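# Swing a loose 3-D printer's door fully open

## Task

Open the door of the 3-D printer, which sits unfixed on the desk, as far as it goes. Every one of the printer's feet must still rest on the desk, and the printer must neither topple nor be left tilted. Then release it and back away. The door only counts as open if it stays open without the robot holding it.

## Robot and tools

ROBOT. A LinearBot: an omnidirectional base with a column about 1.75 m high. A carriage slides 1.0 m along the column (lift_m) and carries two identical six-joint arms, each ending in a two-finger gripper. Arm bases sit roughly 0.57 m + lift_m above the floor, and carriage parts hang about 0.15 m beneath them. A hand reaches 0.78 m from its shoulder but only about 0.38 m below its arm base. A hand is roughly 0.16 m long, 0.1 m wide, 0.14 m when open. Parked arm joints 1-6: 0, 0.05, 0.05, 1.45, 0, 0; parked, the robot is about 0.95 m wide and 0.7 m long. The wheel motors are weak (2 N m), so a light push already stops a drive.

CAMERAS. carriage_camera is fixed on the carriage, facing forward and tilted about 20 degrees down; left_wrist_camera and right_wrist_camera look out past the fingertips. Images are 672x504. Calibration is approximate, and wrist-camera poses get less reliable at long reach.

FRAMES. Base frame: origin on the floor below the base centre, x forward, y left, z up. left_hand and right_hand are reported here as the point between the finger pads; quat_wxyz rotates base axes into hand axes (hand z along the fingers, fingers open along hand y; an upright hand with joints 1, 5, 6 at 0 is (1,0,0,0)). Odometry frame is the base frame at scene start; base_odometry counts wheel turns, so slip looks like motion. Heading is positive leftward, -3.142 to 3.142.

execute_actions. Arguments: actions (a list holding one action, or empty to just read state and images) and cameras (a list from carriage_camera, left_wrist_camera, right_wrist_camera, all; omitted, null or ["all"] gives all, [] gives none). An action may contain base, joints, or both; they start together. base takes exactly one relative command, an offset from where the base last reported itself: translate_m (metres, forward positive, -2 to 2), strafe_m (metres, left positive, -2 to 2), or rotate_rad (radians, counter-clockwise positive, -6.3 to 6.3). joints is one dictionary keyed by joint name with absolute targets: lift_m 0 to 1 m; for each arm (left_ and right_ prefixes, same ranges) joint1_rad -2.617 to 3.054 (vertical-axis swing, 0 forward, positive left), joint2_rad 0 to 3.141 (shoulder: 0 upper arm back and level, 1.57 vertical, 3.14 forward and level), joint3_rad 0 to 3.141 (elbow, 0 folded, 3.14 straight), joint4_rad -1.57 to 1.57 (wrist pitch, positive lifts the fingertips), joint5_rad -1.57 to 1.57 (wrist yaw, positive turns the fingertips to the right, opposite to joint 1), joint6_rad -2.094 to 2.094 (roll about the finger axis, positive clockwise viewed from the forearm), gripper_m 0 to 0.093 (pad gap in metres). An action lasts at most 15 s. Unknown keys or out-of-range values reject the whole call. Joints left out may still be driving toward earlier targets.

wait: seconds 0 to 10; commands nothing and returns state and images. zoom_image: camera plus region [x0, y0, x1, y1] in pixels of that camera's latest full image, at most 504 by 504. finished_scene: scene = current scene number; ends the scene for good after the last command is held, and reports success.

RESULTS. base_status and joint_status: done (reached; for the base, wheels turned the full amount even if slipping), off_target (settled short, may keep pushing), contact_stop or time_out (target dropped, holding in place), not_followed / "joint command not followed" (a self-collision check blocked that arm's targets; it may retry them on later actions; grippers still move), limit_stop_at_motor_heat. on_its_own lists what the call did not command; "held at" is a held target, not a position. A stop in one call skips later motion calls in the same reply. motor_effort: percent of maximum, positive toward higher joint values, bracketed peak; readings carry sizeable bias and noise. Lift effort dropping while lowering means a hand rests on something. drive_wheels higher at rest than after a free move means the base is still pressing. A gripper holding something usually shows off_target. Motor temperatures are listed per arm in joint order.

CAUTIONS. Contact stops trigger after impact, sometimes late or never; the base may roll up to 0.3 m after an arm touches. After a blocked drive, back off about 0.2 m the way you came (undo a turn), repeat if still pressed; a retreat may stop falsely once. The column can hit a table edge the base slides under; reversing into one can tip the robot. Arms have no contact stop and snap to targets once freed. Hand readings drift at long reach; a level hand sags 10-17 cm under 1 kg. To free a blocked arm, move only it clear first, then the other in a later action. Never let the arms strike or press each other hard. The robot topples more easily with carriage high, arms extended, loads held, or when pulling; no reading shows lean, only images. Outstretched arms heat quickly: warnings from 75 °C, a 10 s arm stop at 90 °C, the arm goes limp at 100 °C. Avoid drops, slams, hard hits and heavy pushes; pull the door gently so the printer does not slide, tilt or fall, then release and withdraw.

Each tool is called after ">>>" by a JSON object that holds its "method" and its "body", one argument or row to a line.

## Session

>>> {"method": "execute_actions", "body": {
  "actions": []
}}

Scene clock: 0.00 s.
Motor temperatures (°C, as the motors report them): left_arm=[31 33 33 30 30 30] | right_arm=[31 29 33 35 31 32]
base_odometry: x=+0.000 y=+0.000 heading=+0.000 (m, m, rad; odometry frame)
base_status: not commanded
joint_positions: lift_m=+0.303 left_joint1_rad=+0.007 left_joint2_rad=+0.046 left_joint3_rad=+0.040 left_joint4_rad=+1.471 left_joint5_rad=-0.050 left_joint6_rad=-0.043 left_gripper_m=+0.094 right_joint1_rad=+0.003 right_joint2_rad=+0.043 right_joint3_rad=+0.046 right_joint4_rad=+1.482 right_joint5_rad=-0.031 right_joint6_rad=+0.015 right_gripper_m=+0.094
joint_status: not commanded
motor_effort: lift_m=+17 drive_wheels=+2 (%)
left_hand: x=+0.2992 y=+0.3238 z=+1.2783 quat_wxyz=(+0.998, -0.026, +0.052, -0.016) (m; base frame)
right_hand: x=+0.2937 y=-0.3096 z=+1.2802 quat_wxyz=(+0.999, -0.015, +0.043, +0.010) (m; base frame)
pictures: carriage_camera, left_wrist_camera, right_wrist_camera
camera_calibration (this result's frames):
carriage_camera: T_world_to_cam=[[0.028028, -0.999602, 0.00321638, -0.00668537], [-0.329624, -0.01228, -0.944032, 1.25506], [0.943696, 0.0253991, -0.329837, 0.245541], [0, 0, 0, 1]] pos_world=[0.18217, 0.00249287, 1.26583]
left_wrist_camera: T_world_to_cam=[[-0.0611667, -0.99526, 0.0756071, 0.238903], [0.746208, -0.0959052, -0.658769, 0.656485], [0.662897, 0.0161239, 0.748537, -1.03844], [0, 0, 0, 1]] pos_world=[0.213119, 0.317475, 1.19172]
right_wrist_camera: T_world_to_cam=[[-0.0250696, -0.99868, 0.0448372, -0.361215], [0.797718, -0.0470164, -0.601196, 0.531216], [0.60251, 0.0206957, 0.797843, -1.07056], [0, 0, 0, 1]] pos_world=[0.212208, -0.313606, 1.1897]
Images, in order (width x height): carriage_camera 672x504, left_wrist_camera 672x504, right_wrist_camera 672x504.

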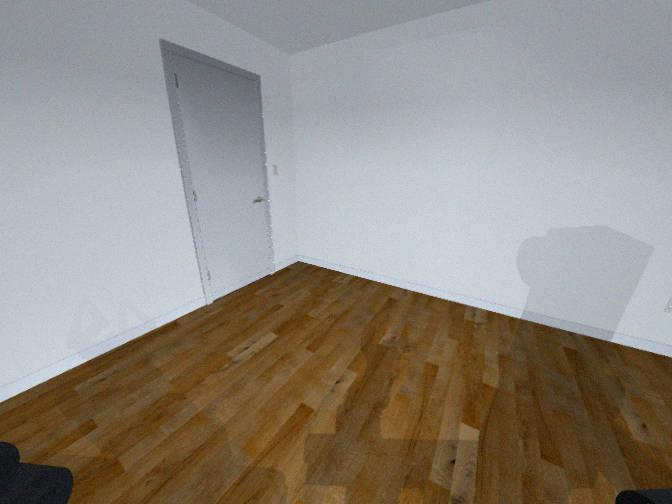

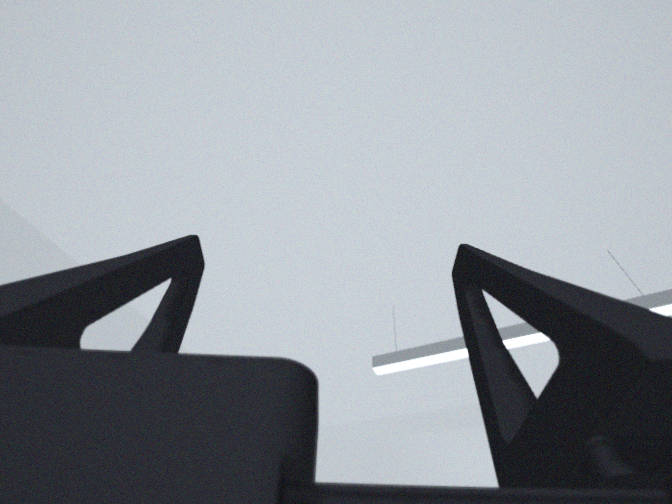

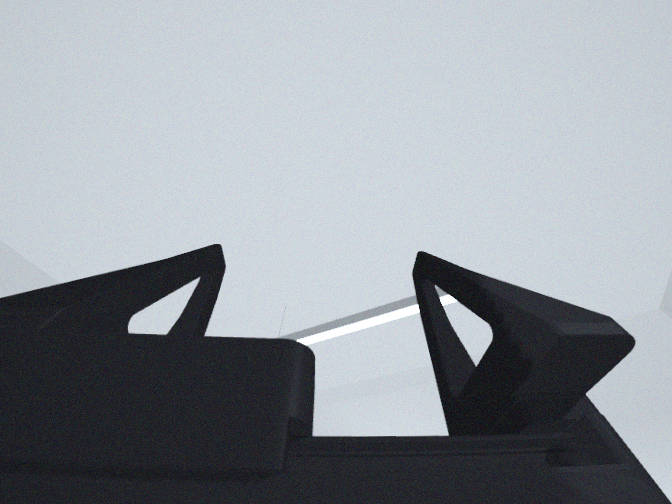

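>>> {"method": "execute_actions", "body": {
  "actions": [
    {"base":{"rotate_rad":2.7},"joints":{"lift_m":0.125}}
  ],
  "cameras": ["carriage_camera"]
}}

Scene clock: 6.60 s.
Motor temperatures (°C, as the motors report them): left_arm=[31 33 34 30 30 30] | right_arm=[31 29 33 35 31 32]
base_odometry: x=+0.000 y=+0.000 heading=+2.699 (m, m, rad; odometry frame)
base_status: done
joint_positions: lift_m=+0.125 left_joint1_rad=+0.007 left_joint2_rad=+0.046 left_joint3_rad=+0.040 left_joint4_rad=+1.468 left_joint5_rad=-0.050 left_joint6_rad=-0.043 left_gripper_m=+0.094 right_joint1_rad=+0.003 right_joint2_rad=+0.043 right_joint3_rad=+0.046 right_joint4_rad=+1.482 right_joint5_rad=-0.031 right_joint6_rad=+0.015 right_gripper_m=+0.094
joint_status: all done
motor_effort: lift_m=+18(15) drive_wheels=+19(50) (%)
left_hand: x=+0.2999 y=+0.3238 z=+1.1008 quat_wxyz=(+0.998, -0.026, +0.054, -0.016) (m; base frame)
right_hand: x=+0.2937 y=-0.3096 z=+1.1028 quat_wxyz=(+0.999, -0.015, +0.043, +0.010) (m; base frame)
pictures: carriage_camera
camera_calibration (this result's frames):
carriage_camera: T_world_to_cam=[[0.028028, -0.999602, 0.00321638, -0.00611488], [-0.329624, -0.01228, -0.944032, 1.08762], [0.943696, 0.0253991, -0.329837, 0.187038], [0, 0, 0, 1]] pos_world=[0.18217, 0.00249287, 1.08846]
Images, in order (width x height): carriage_camera 672x504.

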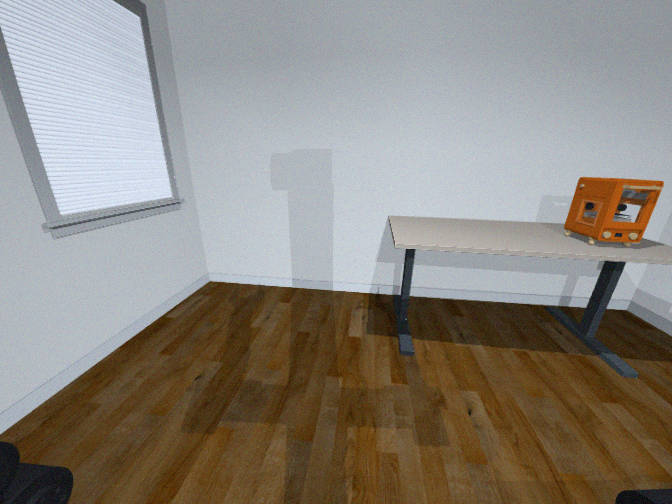

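>>> {"method": "execute_actions", "body": {
  "actions": [
    {"base":{"strafe_m":-1.0}}
  ],
  "cameras": ["carriage_camera"]
}}

Scene clock: 13.20 s.
Motor temperatures (°C, as the motors report them): left_arm=[31 33 34 30 30 30] | right_arm=[31 30 34 34 31 32]
base_odometry: x=+0.428 y=+0.904 heading=+2.700 (m, m, rad; odometry frame)
base_status: done
joint_positions: lift_m=+0.125 left_joint1_rad=+0.007 left_joint2_rad=+0.046 left_joint3_rad=+0.040 left_joint4_rad=+1.468 left_joint5_rad=-0.050 left_joint6_rad=-0.043 left_gripper_m=+0.094 right_joint1_rad=+0.003 right_joint2_rad=+0.043 right_joint3_rad=+0.046 right_joint4_rad=+1.482 right_joint5_rad=-0.031 right_joint6_rad=+0.015 right_gripper_m=+0.094
joint_status: not commanded
motor_effort: lift_m=+18(16) drive_wheels=-11(49) (%)
left_hand: x=+0.2999 y=+0.3238 z=+1.1008 quat_wxyz=(+0.998, -0.026, +0.054, -0.016) (m; base frame)
right_hand: x=+0.2937 y=-0.3096 z=+1.1028 quat_wxyz=(+0.999, -0.015, +0.043, +0.010) (m; base frame)
pictures: carriage_camera
camera_calibration (this result's frames):
carriage_camera: T_world_to_cam=[[0.028028, -0.999602, 0.00321638, -0.00611488], [-0.329624, -0.01228, -0.944032, 1.08762], [0.943696, 0.0253991, -0.329837, 0.187038], [0, 0, 0, 1]] pos_world=[0.18217, 0.00249287, 1.08846]
Images, in order (width x height): carriage_camera 672x504.

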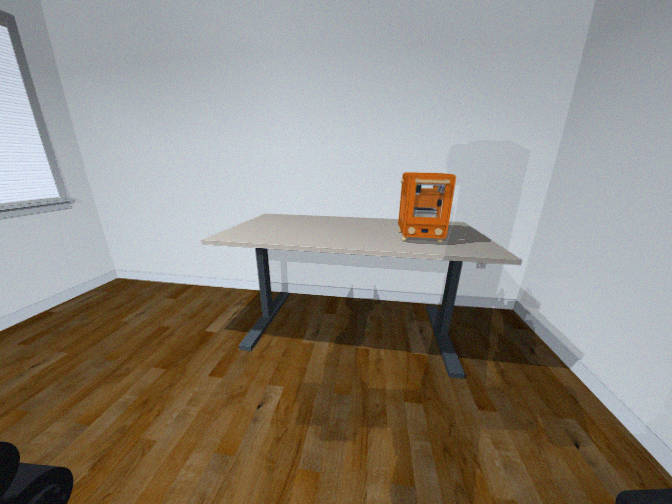

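>>> {"method": "execute_actions", "body": {
  "actions": [
    {"base":{"rotate_rad":-0.18},"joints":{"right_joint2_rad":1.2,"right_joint3_rad":1.0,"right_joint4_rad":0.2,"right_joint6_rad":1.57,"right_joint5_rad":0}}
  ],
  "cameras": []
}}

>>> {"method": "execute_actions", "body": {
  "actions": [
    {"base":{"strafe_m":0.11}}
  ],
  "cameras": []
}}

>>> {"method": "execute_actions", "body": {
  "actions": [
    {"base":{"translate_m":0.35}}
  ]
}}

Scene clock: 26.00 s.
Motor temperatures (°C, as the motors report them): left_arm=[31 34 35 30 30 30] | right_arm=[31 30 35 35 31 32]
base_odometry: x=+0.428 y=+0.904 heading=+2.520 (m, m, rad; odometry frame)
base_status: done
joint_positions: lift_m=+0.125 left_joint1_rad=+0.007 left_joint2_rad=+0.046 left_joint3_rad=+0.040 left_joint4_rad=+1.470 left_joint5_rad=-0.050 left_joint6_rad=-0.043 left_gripper_m=+0.094 right_joint1_rad=+0.003 right_joint2_rad=+1.203 right_joint3_rad=+0.973 right_joint4_rad=+0.190 right_joint5_rad=-0.006 right_joint6_rad=+1.563 right_gripper_m=+0.094
joint_status: all done
motor_effort: lift_m=+16(17) drive_wheels=-7(26) (%)
left_hand: x=+0.2995 y=+0.3238 z=+1.1009 quat_wxyz=(+0.998, -0.026, +0.053, -0.016) (m; base frame)
right_hand: x=+0.6948 y=-0.3125 z=+1.0248 quat_wxyz=(+0.489, +0.506, +0.514, +0.490) (m; base frame)
pictures: none
No camera images: the call's "cameras" was empty. Leave "cameras" out to get every camera's image.

Scene clock: 27.67 s.
Motor temperatures (°C, as the motors report them): left_arm=[31 34 35 30 30 30] | right_arm=[31 30 35 35 31 32]
base_odometry: x=+0.363 y=+0.815 heading=+2.518 (m, m, rad; odometry frame)
base_status: done
joint_positions: lift_m=+0.125 left_joint1_rad=+0.007 left_joint2_rad=+0.046 left_joint3_rad=+0.040 left_joint4_rad=+1.470 left_joint5_rad=-0.050 left_joint6_rad=-0.043 left_gripper_m=+0.094 right_joint1_rad=+0.003 right_joint2_rad=+1.203 right_joint3_rad=+0.973 right_joint4_rad=+0.190 right_joint5_rad=-0.004 right_joint6_rad=+1.563 right_gripper_m=+0.094
joint_status: not commanded
motor_effort: lift_m=+17(13) drive_wheels=-10(35) (%)
left_hand: x=+0.2995 y=+0.3238 z=+1.1009 quat_wxyz=(+0.998, -0.026, +0.053, -0.016) (m; base frame)
right_hand: x=+0.6948 y=-0.3128 z=+1.0248 quat_wxyz=(+0.490, +0.506, +0.514, +0.490) (m; base frame)
pictures: none
No camera images: the call's "cameras" was empty. Leave "cameras" out to get every camera's image.

Scene clock: 30.33 s.
Motor temperatures (°C, as the motors report them): left_arm=[31 34 35 30 30 30] | right_arm=[31 30 36 36 31 32]
base_odometry: x=+0.079 y=+1.019 heading=+2.519 (m, m, rad; odometry frame)
base_status: done
joint_positions: lift_m=+0.125 left_joint1_rad=+0.007 left_joint2_rad=+0.046 left_joint3_rad=+0.040 left_joint4_rad=+1.470 left_joint5_rad=-0.050 left_joint6_rad=-0.043 left_gripper_m=+0.094 right_joint1_rad=+0.003 right_joint2_rad=+1.203 right_joint3_rad=+0.975 right_joint4_rad=+0.190 right_joint5_rad=-0.003 right_joint6_rad=+1.563 right_gripper_m=+0.094
joint_status: not commanded
motor_effort: lift_m=+16(16) drive_wheels=-10(42) (%)
left_hand: x=+0.2994 y=+0.3238 z=+1.1009 quat_wxyz=(+0.998, -0.026, +0.053, -0.016) (m; base frame)
right_hand: x=+0.6948 y=-0.3131 z=+1.0257 quat_wxyz=(+0.491, +0.506, +0.513, +0.490) (m; base frame)
pictures: carriage_camera, left_wrist_camera, right_wrist_camera
camera_calibration (this result's frames):
carriage_camera: T_world_to_cam=[[0.028028, -0.999602, 0.00321638, -0.00611488], [-0.329624, -0.01228, -0.944032, 1.08762], [0.943696, 0.0253991, -0.329837, 0.187038], [0, 0, 0, 1]] pos_world=[0.18217, 0.00249287, 1.08846]
left_wrist_camera: T_world_to_cam=[[-0.0610801, -0.995259, 0.0756855, 0.252223], [0.745453, -0.0959108, -0.659621, 0.540578], [0.663753, 0.0161303, 0.747778, -0.905261], [0, 0, 0, 1]] pos_world=[0.2133, 0.317476, 1.01442]
right_wrist_camera: T_world_to_cam=[[-0.0271687, -0.0557557, -0.998075, 1.02318], [-0.539037, 0.841661, -0.0323447, 0.681612], [0.841843, 0.537121, -0.0529213, -0.241031], [0, 0, 0, 1]] pos_world=[0.598123, -0.387175, 1.0305]
Images, in order (width x height): carriage_camera 672x504, left_wrist_camera 672x504, right_wrist_camera 672x504.

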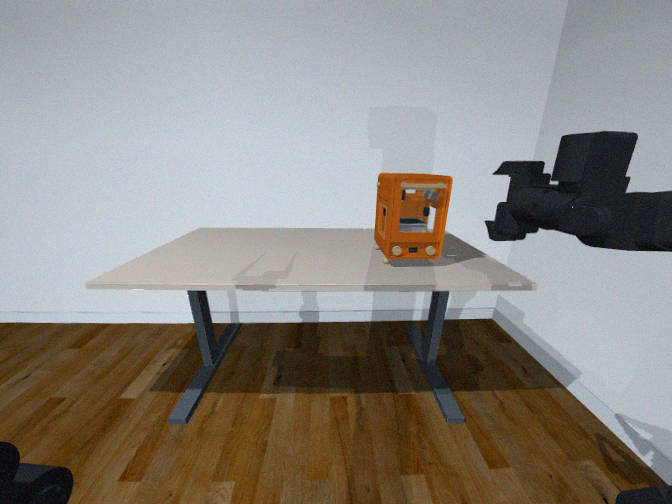

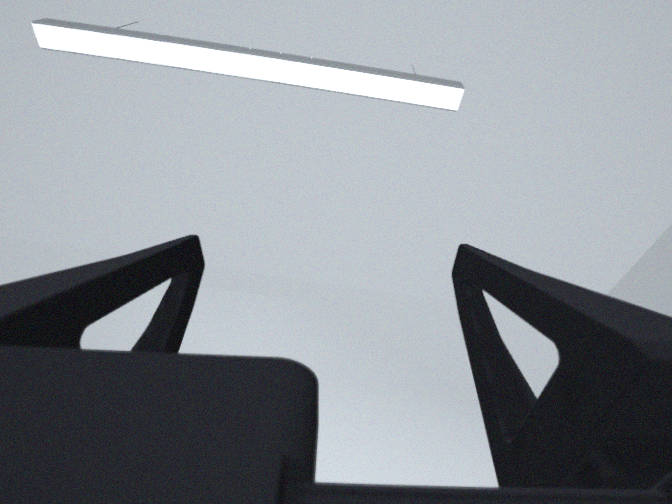

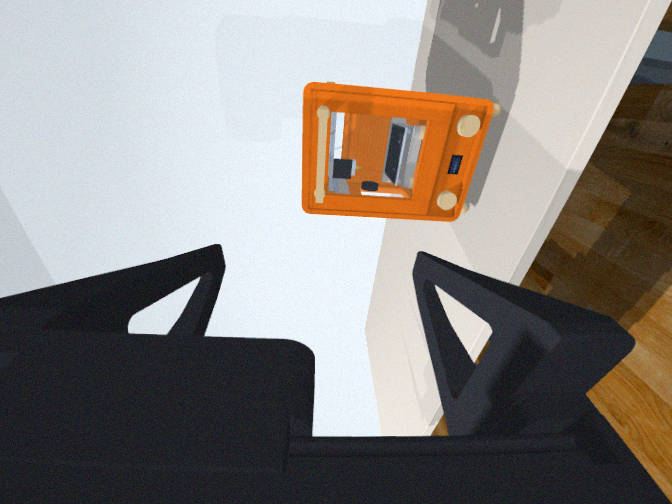

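>>> {"method": "execute_actions", "body": {
  "actions": [
    {"base":{"translate_m":0.2},"joints":{"lift_m":0.14}}
  ],
  "cameras": ["carriage_camera","right_wrist_camera"]
}}

Scene clock: 41.20 s.
Motor temperatures (°C, as the motors report them): left_arm=[31 34 36 30 30 30] | right_arm=[31 30 38 38 31 32]
base_odometry: x=-0.084 y=+1.135 heading=+2.520 (m, m, rad; odometry frame)
base_status: done
joint_positions: lift_m=+0.140 left_joint1_rad=+0.007 left_joint2_rad=+0.046 left_joint3_rad=+0.040 left_joint4_rad=+1.471 left_joint5_rad=-0.050 left_joint6_rad=-0.043 left_gripper_m=+0.094 right_joint1_rad=+0.003 right_joint2_rad=+1.203 right_joint3_rad=+0.985 right_joint4_rad=+0.190 right_joint5_rad=-0.002 right_joint6_rad=+1.563 right_gripper_m=+0.094
joint_status: all done
motor_effort: lift_m=+19(24) drive_wheels=-9(41) (%)
left_hand: x=+0.2992 y=+0.3238 z=+1.1155 quat_wxyz=(+0.998, -0.026, +0.052, -0.016) (m; base frame)
right_hand: x=+0.6948 y=-0.3131 z=+1.0454 quat_wxyz=(+0.493, +0.503, +0.510, +0.492) (m; base frame)
pictures: carriage_camera, right_wrist_camera
camera_calibration (this result's frames):
carriage_camera: T_world_to_cam=[[0.028028, -0.999602, 0.00321638, -0.00616168], [-0.329624, -0.01228, -0.944032, 1.10136], [0.943696, 0.0253991, -0.329837, 0.191837], [0, 0, 0, 1]] pos_world=[0.18217, 0.00249287, 1.10301]
right_wrist_camera: T_world_to_cam=[[-0.0165279, -0.0557239, -0.998309, 1.03567], [-0.53834, 0.841867, -0.0380789, 0.687903], [0.842565, 0.536801, -0.0439127, -0.250013], [0, 0, 0, 1]] pos_world=[0.598096, -0.387204, 1.04914]
Images, in order (width x height): carriage_camera 672x504, right_wrist_camera 672x504.

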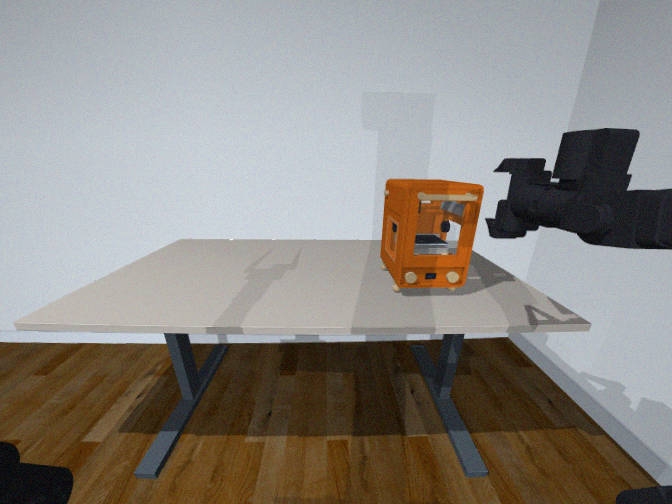

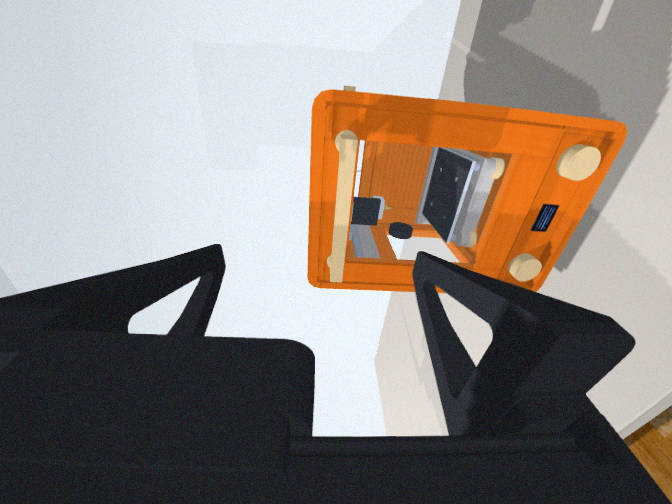

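>>> {"method": "execute_actions", "body": {
  "actions": [
    {"base":{"strafe_m":0.04},"joints":{"lift_m":0.13}}
  ],
  "cameras": []
}}

>>> {"method": "execute_actions", "body": {
  "actions": [
    {"base":{"translate_m":0.105}}
  ],
  "cameras": ["right_wrist_camera"]
}}

>>> {"method": "execute_actions", "body": {
  "actions": [
    {"joints":{"right_gripper_m":0,"left_joint1_rad":-0.9,"left_joint2_rad":2.14,"left_joint3_rad":1.4,"left_joint4_rad":0.74,"left_joint5_rad":0,"left_gripper_m":0.03}}
  ]
}}

Scene clock: 49.20 s.
Motor temperatures (°C, as the motors report them): left_arm=[31 34 36 30 30 30] | right_arm=[31 31 39 39 31 32]
base_odometry: x=-0.107 y=+1.103 heading=+2.520 (m, m, rad; odometry frame)
base_status: done
joint_positions: lift_m=+0.130 left_joint1_rad=+0.007 left_joint2_rad=+0.046 left_joint3_rad=+0.041 left_joint4_rad=+1.471 left_joint5_rad=-0.050 left_joint6_rad=-0.043 left_gripper_m=+0.094 right_joint1_rad=+0.003 right_joint2_rad=+1.204 right_joint3_rad=+0.985 right_joint4_rad=+0.186 right_joint5_rad=-0.002 right_joint6_rad=+1.563 right_gripper_m=+0.094
joint_status: all done
motor_effort: lift_m=+14(18) drive_wheels=-4(40) (%)
left_hand: x=+0.2991 y=+0.3238 z=+1.1061 quat_wxyz=(+0.998, -0.026, +0.052, -0.016) (m; base frame)
right_hand: x=+0.6950 y=-0.3132 z=+1.0344 quat_wxyz=(+0.492, +0.505, +0.512, +0.491) (m; base frame)
pictures: none
No camera images: the call's "cameras" was empty. Leave "cameras" out to get every camera's image.

Scene clock: 50.77 s.
Motor temperatures (°C, as the motors report them): left_arm=[31 34 36 30 30 30] | right_arm=[31 31 39 39 31 32]
base_odometry: x=-0.193 y=+1.164 heading=+2.520 (m, m, rad; odometry frame)
base_status: done
joint_positions: lift_m=+0.130 left_joint1_rad=+0.007 left_joint2_rad=+0.046 left_joint3_rad=+0.041 left_joint4_rad=+1.471 left_joint5_rad=-0.050 left_joint6_rad=-0.043 left_gripper_m=+0.094 right_joint1_rad=+0.003 right_joint2_rad=+1.204 right_joint3_rad=+0.985 right_joint4_rad=+0.186 right_joint5_rad=-0.002 right_joint6_rad=+1.563 right_gripper_m=+0.094
joint_status: not commanded
motor_effort: lift_m=+15(15) drive_wheels=-8(39) (%)
left_hand: x=+0.2991 y=+0.3238 z=+1.1061 quat_wxyz=(+0.998, -0.026, +0.052, -0.016) (m; base frame)
right_hand: x=+0.6950 y=-0.3132 z=+1.0344 quat_wxyz=(+0.492, +0.505, +0.512, +0.491) (m; base frame)
pictures: right_wrist_camera
camera_calibration (this result's frames):
right_wrist_camera: T_world_to_cam=[[-0.0218804, -0.0557464, -0.998205, 1.02827], [-0.538215, 0.842071, -0.0352293, 0.684649], [0.842523, 0.536478, -0.0484284, -0.245991], [0, 0, 0, 1]] pos_world=[0.598241, -0.387232, 1.03864]
Images, in order (width x height): right_wrist_camera 672x504.

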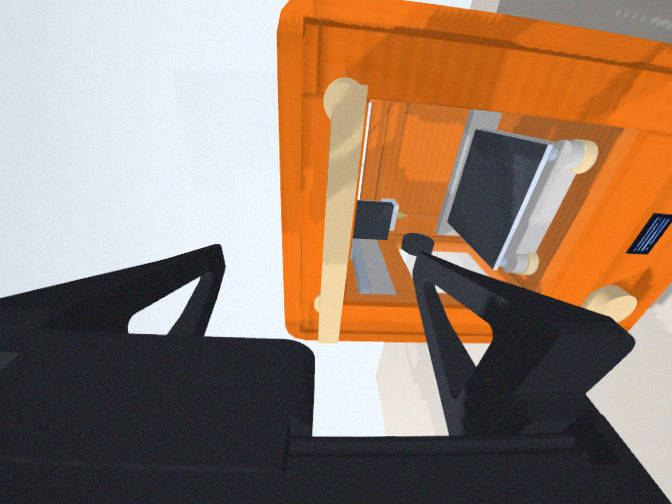

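Scene clock: 52.90 s.
Motor temperatures (°C, as the motors report them): left_arm=[31 34 36 31 30 30] | right_arm=[31 31 39 39 31 32]
base_odometry: x=-0.193 y=+1.164 heading=+2.520 (m, m, rad; odometry frame)
base_status: not commanded
joint_positions: lift_m=+0.130 left_joint1_rad=-0.896 left_joint2_rad=+2.140 left_joint3_rad=+1.394 left_joint4_rad=+0.732 left_joint5_rad=-0.006 left_joint6_rad=-0.043 left_gripper_m=+0.030 right_joint1_rad=+0.003 right_joint2_rad=+1.204 right_joint3_rad=+0.985 right_joint4_rad=+0.186 right_joint5_rad=-0.002 right_joint6_rad=+1.563 right_gripper_m=+0.001
joint_status: all done
motor_effort: lift_m=+12(14) drive_wheels=-6(8) (%)
left_hand: x=+0.6653 y=-0.1754 z=+0.8876 quat_wxyz=(+0.627, +0.293, +0.649, -0.316) (m; base frame)
right_hand: x=+0.6950 y=-0.3132 z=+1.0344 quat_wxyz=(+0.492, +0.505, +0.512, +0.491) (m; base frame)
pictures: carriage_camera, left_wrist_camera, right_wrist_camera
camera_calibration (this result's frames):
carriage_camera: T_world_to_cam=[[0.028028, -0.999602, 0.00321638, -0.00613084], [-0.329624, -0.01228, -0.944032, 1.0923], [0.943696, 0.0253991, -0.329837, 0.188675], [0, 0, 0, 1]] pos_world=[0.18217, 0.00249287, 1.09342]
left_wrist_camera: T_world_to_cam=[[-0.762469, -0.642571, 0.075786, 0.322252], [-0.428973, 0.414346, -0.802683, 1.07707], [0.484379, -0.644531, -0.591571, 0.211678], [0, 0, 0, 1]] pos_world=[0.605209, -0.102776, 0.965346]
right_wrist_camera: T_world_to_cam=[[-0.0218804, -0.0557464, -0.998205, 1.02828], [-0.538215, 0.842071, -0.0352293, 0.684649], [0.842523, 0.536478, -0.0484284, -0.245991], [0, 0, 0, 1]] pos_world=[0.598241, -0.387232, 1.03864]
Images, in order (width x height): carriage_camera 672x504, left_wrist_camera 672x504, right_wrist_camera 672x504.

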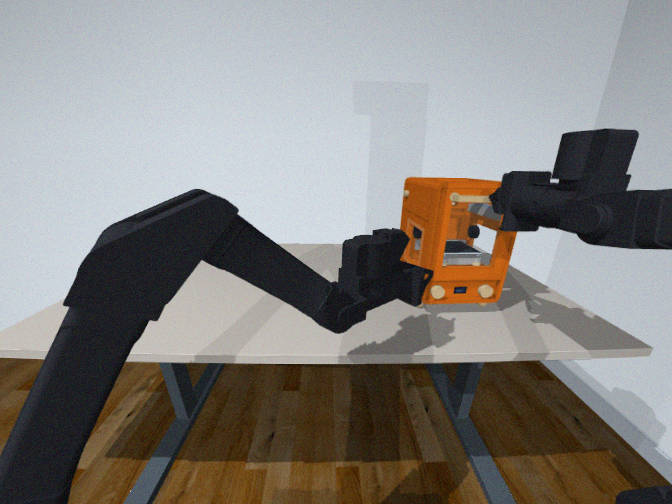

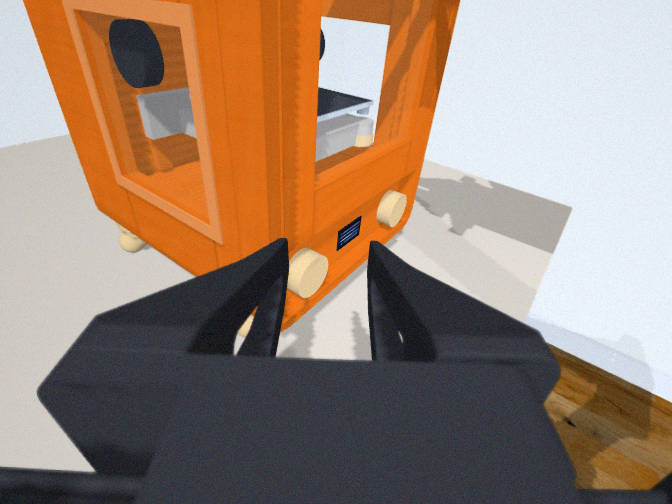

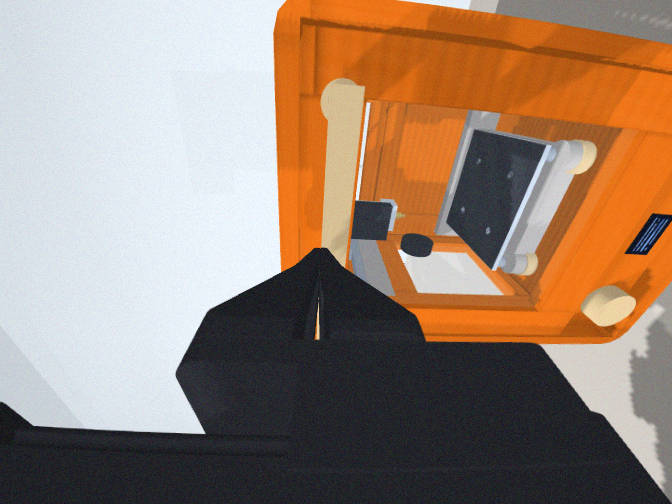

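>>> {"method": "execute_actions", "body": {
  "actions": [
    {"joints":{"right_gripper_m":0.09}}
  ],
  "cameras": []
}}

>>> {"method": "execute_actions", "body": {
  "actions": [
    {"base":{"translate_m":0.05}}
  ],
  "cameras": []
}}

>>> {"method": "execute_actions", "body": {
  "actions": [
    {"joints":{"right_gripper_m":0}}
  ]
}}

Scene clock: 59.57 s.
Motor temperatures (°C, as the motors report them): left_arm=[31 37 37 33 30 30] | right_arm=[31 31 40 40 31 32]
base_odometry: x=-0.193 y=+1.164 heading=+2.520 (m, m, rad; odometry frame)
base_status: not commanded
joint_positions: lift_m=+0.130 left_joint1_rad=-0.896 left_joint2_rad=+2.140 left_joint3_rad=+1.394 left_joint4_rad=+0.733 left_joint5_rad=-0.006 left_joint6_rad=-0.043 left_gripper_m=+0.030 right_joint1_rad=+0.003 right_joint2_rad=+1.204 right_joint3_rad=+0.985 right_joint4_rad=+0.186 right_joint5_rad=-0.002 right_joint6_rad=+1.563 right_gripper_m=+0.090
joint_status: all done
motor_effort: lift_m=+17(12) drive_wheels=-7(7) (%)
left_hand: x=+0.6653 y=-0.1754 z=+0.8876 quat_wxyz=(+0.627, +0.293, +0.649, -0.316) (m; base frame)
right_hand: x=+0.6950 y=-0.3132 z=+1.0344 quat_wxyz=(+0.492, +0.505, +0.512, +0.491) (m; base frame)
pictures: none
No camera images: the call's "cameras" was empty. Leave "cameras" out to get every camera's image.

Scene clock: 60.87 s.
Motor temperatures (°C, as the motors report them): left_arm=[31 38 37 33 30 30] | right_arm=[31 31 40 40 31 32]
base_odometry: x=-0.234 y=+1.193 heading=+2.521 (m, m, rad; odometry frame)
base_status: done
joint_positions: lift_m=+0.130 left_joint1_rad=-0.896 left_joint2_rad=+2.140 left_joint3_rad=+1.394 left_joint4_rad=+0.739 left_joint5_rad=-0.006 left_joint6_rad=-0.043 left_gripper_m=+0.030 right_joint1_rad=+0.003 right_joint2_rad=+1.195 right_joint3_rad=+0.985 right_joint4_rad=+0.167 right_joint5_rad=-0.002 right_joint6_rad=+1.563 right_gripper_m=+0.090
joint_status: not commanded
motor_effort: lift_m=+14(15) drive_wheels=+7(45) (%)
left_hand: x=+0.6653 y=-0.1755 z=+0.8891 quat_wxyz=(+0.629, +0.292, +0.647, -0.317) (m; base frame)
right_hand: x=+0.6925 y=-0.3132 z=+1.0337 quat_wxyz=(+0.490, +0.507, +0.514, +0.489) (m; base frame)
pictures: none
No camera images: the call's "cameras" was empty. Leave "cameras" out to get every camera's image.

Scene clock: 61.57 s.
Motor temperatures (°C, as the motors report them): left_arm=[31 38 37 33 30 30] | right_arm=[31 31 40 40 31 32]
base_odometry: x=-0.234 y=+1.193 heading=+2.521 (m, m, rad; odometry frame)
base_status: not commanded
joint_positions: lift_m=+0.130 left_joint1_rad=-0.896 left_joint2_rad=+2.140 left_joint3_rad=+1.394 left_joint4_rad=+0.739 left_joint5_rad=-0.006 left_joint6_rad=-0.043 left_gripper_m=+0.030 right_joint1_rad=+0.003 right_joint2_rad=+1.195 right_joint3_rad=+0.990 right_joint4_rad=+0.171 right_joint5_rad=-0.002 right_joint6_rad=+1.564 right_gripper_m=+0.043
joint_status: right_gripper_m off_target (ended at +0.043, target +0.000)
motor_effort: lift_m=+14(16) drive_wheels=+8(7) (%)
left_hand: x=+0.6653 y=-0.1755 z=+0.8892 quat_wxyz=(+0.629, +0.292, +0.647, -0.317) (m; base frame)
right_hand: x=+0.6925 y=-0.3132 z=+1.0370 quat_wxyz=(+0.492, +0.505, +0.511, +0.491) (m; base frame)
pictures: carriage_camera, left_wrist_camera, right_wrist_camera
camera_calibration (this result's frames):
carriage_camera: T_world_to_cam=[[0.028028, -0.999602, 0.00321638, -0.00613084], [-0.329624, -0.01228, -0.944032, 1.0923], [0.943696, 0.0253991, -0.329837, 0.188675], [0, 0, 0, 1]] pos_world=[0.18217, 0.00249287, 1.09342]
left_wrist_camera: T_world_to_cam=[[-0.762795, -0.642164, 0.0759606, 0.322257], [-0.425522, 0.41003, -0.806726, 1.07898], [0.486904, -0.647689, -0.586023, 0.205495], [0, 0, 0, 1]] pos_world=[0.604888, -0.102374, 0.966385]
right_wrist_camera: T_world_to_cam=[[-0.0222724, -0.0542243, -0.99828, 1.03159], [-0.538185, 0.842151, -0.0337364, 0.681884], [0.842532, 0.536509, -0.0479394, -0.244303], [0, 0, 0, 1]] pos_world=[0.59579, -0.387241, 1.04111]
Images, in order (width x height): carriage_camera 672x504, left_wrist_camera 672x504, right_wrist_camera 672x504.

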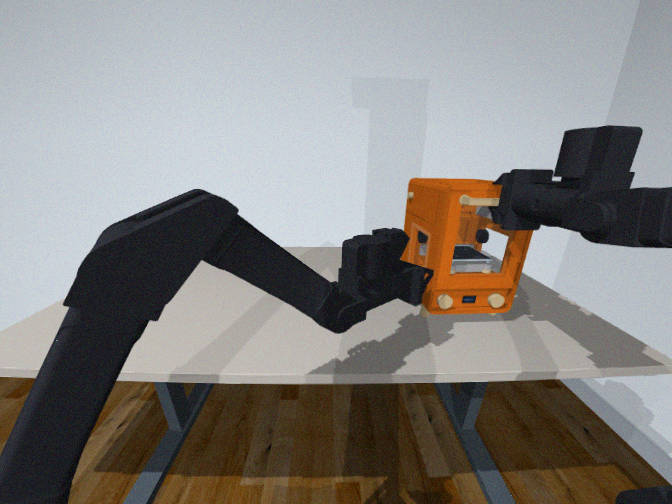

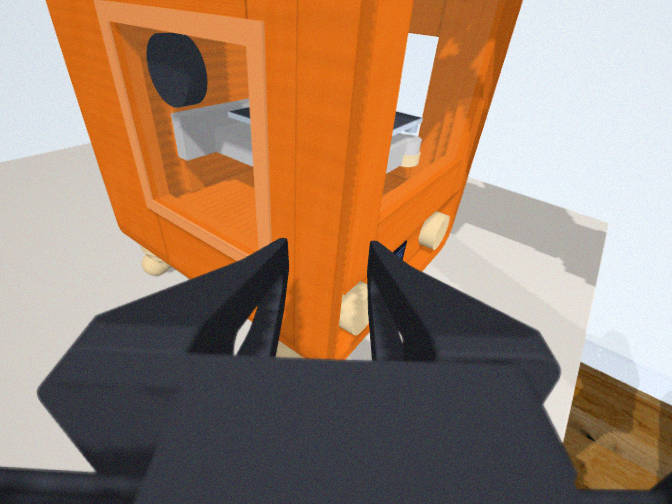

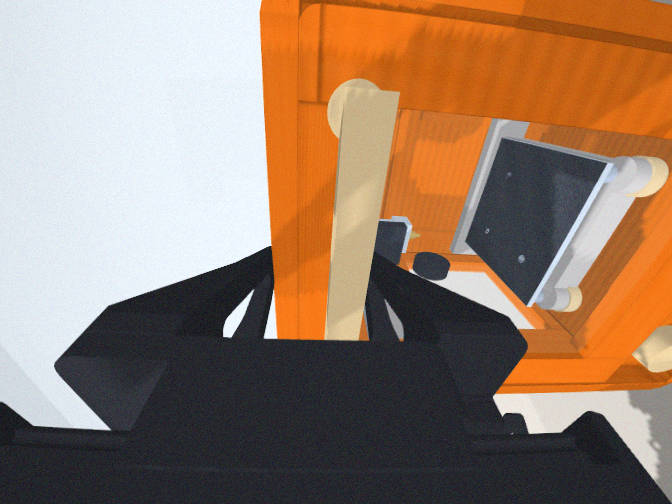

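Same state as before the success. Extend left brace, then pull.

>>> {"method": "execute_actions", "body": {
  "actions": [
    {"joints":{"left_joint2_rad":2.34,"left_joint3_rad":1.78,"left_joint4_rad":0.56}}
  ],
  "cameras": ["left_wrist_camera"]
}}

>>> {"method": "execute_actions", "body": {
  "actions": [
    {"joints":{"right_joint2_rad":1.03,"right_joint3_rad":0.82,"right_gripper_m":0}}
  ],
  "cameras": []
}}

>>> {"method": "execute_actions", "body": {
  "actions": [
    {"joints":{"right_joint2_rad":0.78,"right_joint3_rad":0.57,"right_gripper_m":0}}
  ]
}}

Scene clock: 66.70 s.
Motor temperatures (°C, as the motors report them): left_arm=[31 40 38 34 30 30] | right_arm=[31 31 40 41 31 32]
base_odometry: x=-0.234 y=+1.193 heading=+2.521 (m, m, rad; odometry frame)
base_status: not commanded
joint_positions: lift_m=+0.130 left_joint1_rad=-0.896 left_joint2_rad=+2.341 left_joint3_rad=+1.734 left_joint4_rad=+0.462 left_joint5_rad=-0.010 left_joint6_rad=-0.042 left_gripper_m=+0.030 right_joint1_rad=-0.001 right_joint2_rad=+1.204 right_joint3_rad=+0.990 right_joint4_rad=+0.190 right_joint5_rad=+0.039 right_joint6_rad=+1.565 right_gripper_m=+0.043
joint_status: left_joint4_rad off_target (ended at +0.462, target +0.560); the others done
motor_effort: lift_m=+17(15) drive_wheels=+12(12) (%)
left_hand: x=+0.6993 y=-0.2171 z=+0.8541 quat_wxyz=(+0.585, +0.310, +0.690, -0.292) (m; base frame)
right_hand: x=+0.6948 y=-0.3220 z=+1.0378 quat_wxyz=(+0.505, +0.514, +0.498, +0.482) (m; base frame)
pictures: left_wrist_camera
camera_calibration (this result's frames):
left_wrist_camera: T_world_to_cam=[[-0.754269, -0.652728, 0.0708863, 0.320238], [-0.492716, 0.491369, -0.718184, 1.0712], [0.433947, -0.57663, -0.692234, 0.284582], [0, 0, 0, 1]] pos_world=[0.645851, -0.15323, 0.943619]
Images, in order (width x height): left_wrist_camera 672x504.

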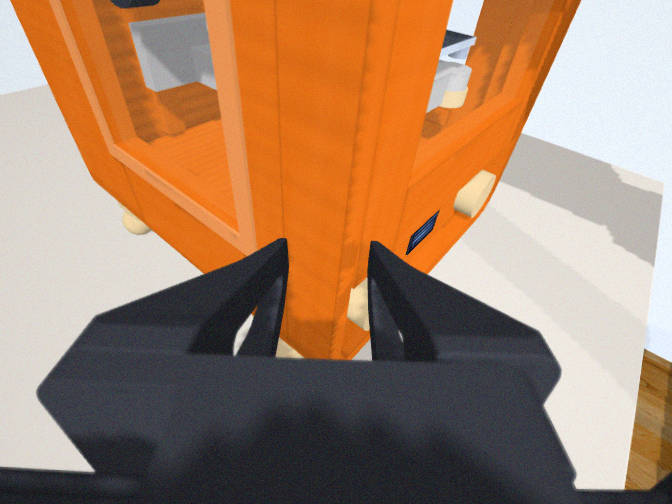

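Scene clock: 67.47 s.
Motor temperatures (°C, as the motors report them): left_arm=[31 41 38 35 30 30] | right_arm=[31 31 40 41 31 32]
base_odometry: x=-0.234 y=+1.193 heading=+2.521 (m, m, rad; odometry frame)
base_status: not commanded
joint_positions: lift_m=+0.130 left_joint1_rad=-0.905 left_joint2_rad=+2.341 left_joint3_rad=+1.741 left_joint4_rad=+0.453 left_joint5_rad=+0.022 left_joint6_rad=-0.037 left_gripper_m=+0.030 right_joint1_rad=-0.001 right_joint2_rad=+1.057 right_joint3_rad=+0.845 right_joint4_rad=+0.235 right_joint5_rad=+0.057 right_joint6_rad=+1.564 right_gripper_m=+0.043
joint_status: right_gripper_m off_target (ended at +0.043, target +0.000); the others done
motor_effort: lift_m=+16(17) drive_wheels=-7(11) (%)
left_hand: x=+0.6907 y=-0.2246 z=+0.8554 quat_wxyz=(+0.578, +0.325, +0.684, -0.304) (m; base frame)
right_hand: x=+0.6595 y=-0.3252 z=+1.0336 quat_wxyz=(+0.522, +0.507, +0.481, +0.489) (m; base frame)
pictures: none
No camera images: the call's "cameras" was empty. Leave "cameras" out to get every camera's image.

Scene clock: 68.33 s.
Motor temperatures (°C, as the motors report them): left_arm=[31 41 39 36 30 30] | right_arm=[31 31 40 41 31 32]
base_odometry: x=-0.234 y=+1.193 heading=+2.521 (m, m, rad; odometry frame)
base_status: not commanded
joint_positions: lift_m=+0.130 left_joint1_rad=-0.918 left_joint2_rad=+2.347 left_joint3_rad=+1.741 left_joint4_rad=+0.428 left_joint5_rad=+0.055 left_joint6_rad=-0.032 left_gripper_m=+0.030 right_joint1_rad=-0.001 right_joint2_rad=+0.789 right_joint3_rad=+0.605 right_joint4_rad=+0.280 right_joint5_rad=+0.033 right_joint6_rad=+1.560 right_gripper_m=+0.042
joint_status: right_gripper_m off_target (ended at +0.042, target +0.000); the others done
motor_effort: lift_m=+19(16) drive_wheels=-7(10) (%)
left_hand: x=+0.6784 y=-0.2329 z=+0.8460 quat_wxyz=(+0.561, +0.345, +0.685, -0.312) (m; base frame)
right_hand: x=+0.6022 y=-0.3209 z=+1.0159 quat_wxyz=(+0.534, +0.482, +0.469, +0.512) (m; base frame)
pictures: carriage_camera, left_wrist_camera, right_wrist_camera
camera_calibration (this result's frames):
carriage_camera: T_world_to_cam=[[0.028028, -0.999602, 0.00321638, -0.00613084], [-0.329624, -0.01228, -0.944032, 1.0923], [0.943696, 0.0253991, -0.329837, 0.188675], [0, 0, 0, 1]] pos_world=[0.18217, 0.00249287, 1.09342]
left_wrist_camera: T_world_to_cam=[[-0.807135, -0.586147, 0.0704651, 0.346487], [-0.460689, 0.550698, -0.696058, 1.03619], [0.369187, -0.594275, -0.714519, 0.337541], [0, 0, 0, 1]] pos_world=[0.632407, -0.166943, 0.938013]
right_wrist_camera: T_world_to_cam=[[0.10475, -0.0591597, -0.992737, 0.924454], [-0.495933, 0.862146, -0.103707, 0.691072], [0.86202, 0.503194, 0.0609707, -0.298175], [0, 0, 0, 1]] pos_world=[0.502921, -0.391075, 1.00759]
Images, in order (width x height): carriage_camera 672x504, left_wrist_camera 672x504, right_wrist_camera 672x504.

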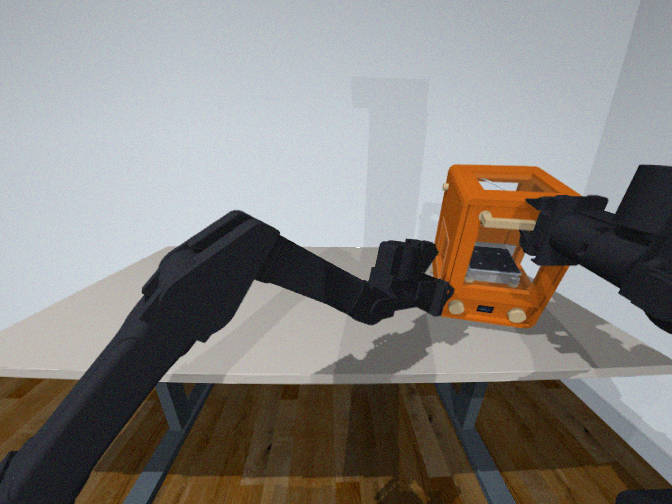

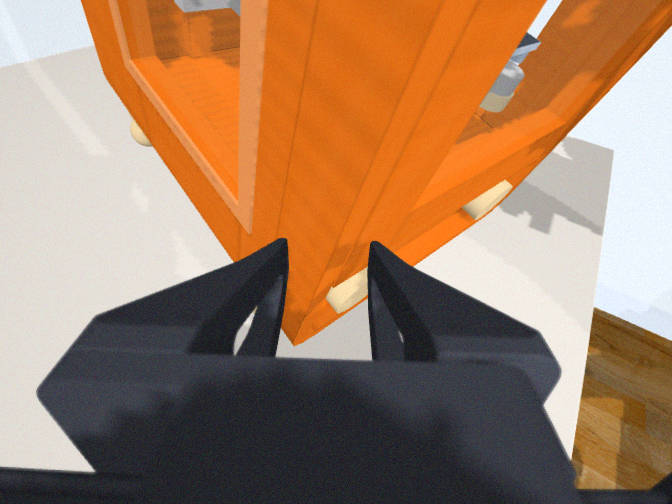

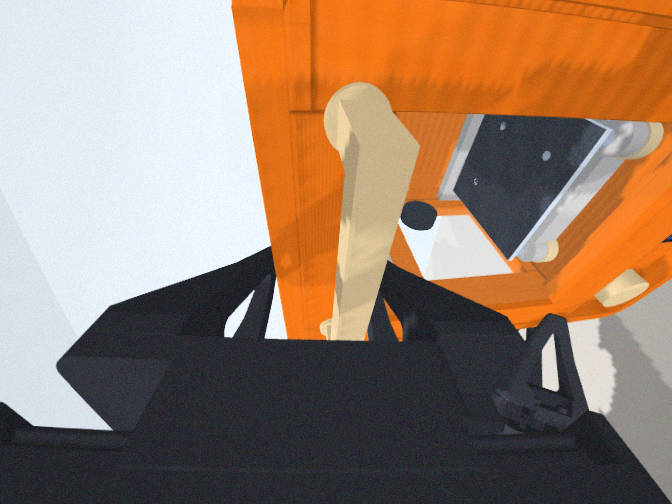

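>>> {"method": "execute_actions", "body": {
  "actions": [
    {"joints":{"right_joint2_rad":1.15,"right_joint3_rad":0.94,"right_gripper_m":0}}
  ],
  "cameras": []
}}

>>> {"method": "execute_actions", "body": {
  "actions": [
    {"joints":{"right_gripper_m":0.09}}
  ]
}}

Scene clock: 72.27 s.
Motor temperatures (°C, as the motors report them): left_arm=[31 44 39 38 31 30] | right_arm=[31 31 40 40 31 32]
base_odometry: x=-0.234 y=+1.193 heading=+2.521 (m, m, rad; odometry frame)
base_status: not commanded
joint_positions: lift_m=+0.130 left_joint1_rad=-0.907 left_joint2_rad=+2.347 left_joint3_rad=+1.771 left_joint4_rad=+0.553 left_joint5_rad=+0.010 left_joint6_rad=-0.037 left_gripper_m=+0.030 right_joint1_rad=-0.013 right_joint2_rad=+1.140 right_joint3_rad=+0.926 right_joint4_rad=+0.212 right_joint5_rad=+0.085 right_joint6_rad=+1.580 right_gripper_m=+0.043
joint_status: right_gripper_m off_target (ended at +0.043, target +0.000); the others done
on_its_own: left_joint4_rad moved +0.125 to your old target +0.560
motor_effort: lift_m=+18(17) drive_wheels=-6(8) (%)
left_hand: x=+0.6950 y=-0.2285 z=+0.8909 quat_wxyz=(+0.621, +0.304, +0.647, -0.321) (m; base frame)
right_hand: x=+0.6786 y=-0.3349 z=+1.0368 quat_wxyz=(+0.521, +0.527, +0.473, +0.477) (m; base frame)
pictures: none
No camera images: the call's "cameras" was empty. Leave "cameras" out to get every camera's image.

Scene clock: 73.07 s.
Motor temperatures (°C, as the motors report them): left_arm=[31 44 40 38 31 30] | right_arm=[31 31 40 40 31 32]
base_odometry: x=-0.234 y=+1.193 heading=+2.521 (m, m, rad; odometry frame)
base_status: not commanded
joint_positions: lift_m=+0.130 left_joint1_rad=-0.907 left_joint2_rad=+2.347 left_joint3_rad=+1.771 left_joint4_rad=+0.555 left_joint5_rad=+0.009 left_joint6_rad=-0.037 left_gripper_m=+0.030 right_joint1_rad=-0.007 right_joint2_rad=+1.140 right_joint3_rad=+0.926 right_joint4_rad=+0.206 right_joint5_rad=+0.009 right_joint6_rad=+1.580 right_gripper_m=+0.090
joint_status: all done
motor_effort: lift_m=+16(13) drive_wheels=-6(6) (%)
left_hand: x=+0.6952 y=-0.2284 z=+0.8914 quat_wxyz=(+0.622, +0.304, +0.646, -0.321) (m; base frame)
right_hand: x=+0.6795 y=-0.3194 z=+1.0353 quat_wxyz=(+0.500, +0.508, +0.496, +0.496) (m; base frame)
pictures: carriage_camera, left_wrist_camera, right_wrist_camera
camera_calibration (this result's frames):
carriage_camera: T_world_to_cam=[[0.028028, -0.999602, 0.00321638, -0.00613084], [-0.329624, -0.01228, -0.944032, 1.0923], [0.943696, 0.0253991, -0.329837, 0.188675], [0, 0, 0, 1]] pos_world=[0.18217, 0.00249287, 1.09342]
left_wrist_camera: T_world_to_cam=[[-0.778754, -0.623429, 0.0698411, 0.331725], [-0.41766, 0.432182, -0.799236, 1.10805], [0.468083, -0.651579, -0.596945, 0.179827], [0, 0, 0, 1]] pos_world=[0.636946, -0.154901, 0.969772]
right_wrist_camera: T_world_to_cam=[[0.00230996, -0.0390503, -0.999235, 1.01842], [-0.518594, 0.854321, -0.0345859, 0.671482], [0.855018, 0.518277, -0.0182778, -0.275058], [0, 0, 0, 1]] pos_world=[0.581054, -0.391336, 1.03584]
Images, in order (width x height): carriage_camera 672x504, left_wrist_camera 672x504, right_wrist_camera 672x504.

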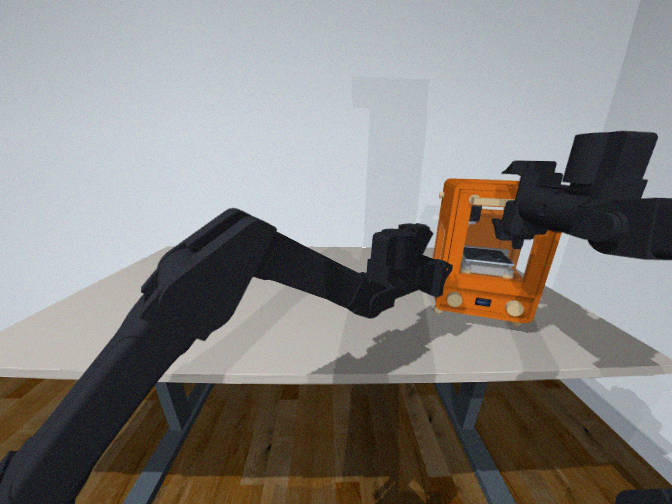

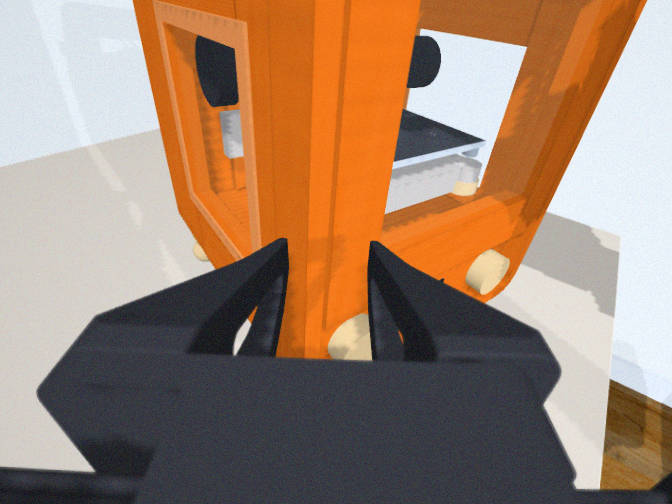

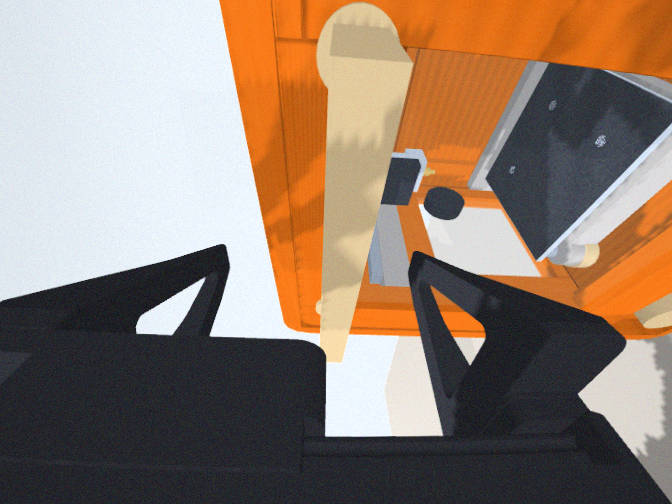

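>>> {"method": "execute_actions", "body": {
  "actions": [
    {"joints":{"right_joint2_rad":1.04,"right_joint3_rad":0.82,"right_joint4_rad":0.19}}
  ],
  "cameras": []
}}

>>> {"method": "execute_actions", "body": {
  "actions": [
    {"joints":{"right_gripper_m":0}}
  ],
  "cameras": ["right_wrist_camera"]
}}

Scene clock: 77.13 s.
Motor temperatures (°C, as the motors report them): left_arm=[31 46 40 38 31 30] | right_arm=[31 31 40 40 31 32]
base_odometry: x=-0.234 y=+1.193 heading=+2.521 (m, m, rad; odometry frame)
base_status: not commanded
joint_positions: lift_m=+0.130 left_joint1_rad=-0.907 left_joint2_rad=+2.347 left_joint3_rad=+1.771 left_joint4_rad=+0.556 left_joint5_rad=+0.008 left_joint6_rad=-0.037 left_gripper_m=+0.030 right_joint1_rad=-0.007 right_joint2_rad=+1.049 right_joint3_rad=+0.829 right_joint4_rad=+0.193 right_joint5_rad=+0.007 right_joint6_rad=+1.579 right_gripper_m=+0.090
joint_status: all done
motor_effort: lift_m=+16(14) drive_wheels=-6(6) (%)
left_hand: x=+0.6952 y=-0.2284 z=+0.8916 quat_wxyz=(+0.622, +0.304, +0.646, -0.321) (m; base frame)
right_hand: x=+0.6580 y=-0.3188 z=+1.0183 quat_wxyz=(+0.495, +0.512, +0.501, +0.492) (m; base frame)
pictures: none
No camera images: the call's "cameras" was empty. Leave "cameras" out to get every camera's image.

Scene clock: 77.83 s.
Motor temperatures (°C, as the motors report them): left_arm=[31 46 40 38 31 30] | right_arm=[31 31 40 40 31 32]
base_odometry: x=-0.234 y=+1.193 heading=+2.521 (m, m, rad; odometry frame)
base_status: not commanded
joint_positions: lift_m=+0.130 left_joint1_rad=-0.907 left_joint2_rad=+2.347 left_joint3_rad=+1.771 left_joint4_rad=+0.556 left_joint5_rad=+0.008 left_joint6_rad=-0.037 left_gripper_m=+0.030 right_joint1_rad=-0.007 right_joint2_rad=+1.047 right_joint3_rad=+0.829 right_joint4_rad=+0.224 right_joint5_rad=+0.006 right_joint6_rad=+1.578 right_gripper_m=+0.012
joint_status: right_gripper_m off_target (ended at +0.012, target +0.000)
motor_effort: lift_m=+17(17) drive_wheels=-6(6) (%)
left_hand: x=+0.6952 y=-0.2284 z=+0.8917 quat_wxyz=(+0.622, +0.303, +0.646, -0.321) (m; base frame)
right_hand: x=+0.6578 y=-0.3187 z=+1.0265 quat_wxyz=(+0.503, +0.504, +0.493, +0.500) (m; base frame)
pictures: right_wrist_camera
camera_calibration (this result's frames):
right_wrist_camera: T_world_to_cam=[[0.0161355, -0.040256, -0.999059, 1.00003], [-0.520669, 0.852687, -0.0427673, 0.668592], [0.853606, 0.520869, -0.00720155, -0.266633], [0, 0, 0, 1]] pos_world=[0.559579, -0.390961, 1.02576]
Images, in order (width x height): right_wrist_camera 672x504.

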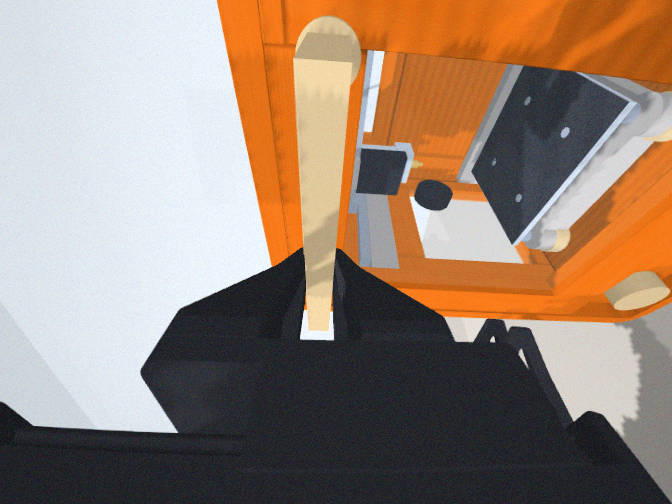

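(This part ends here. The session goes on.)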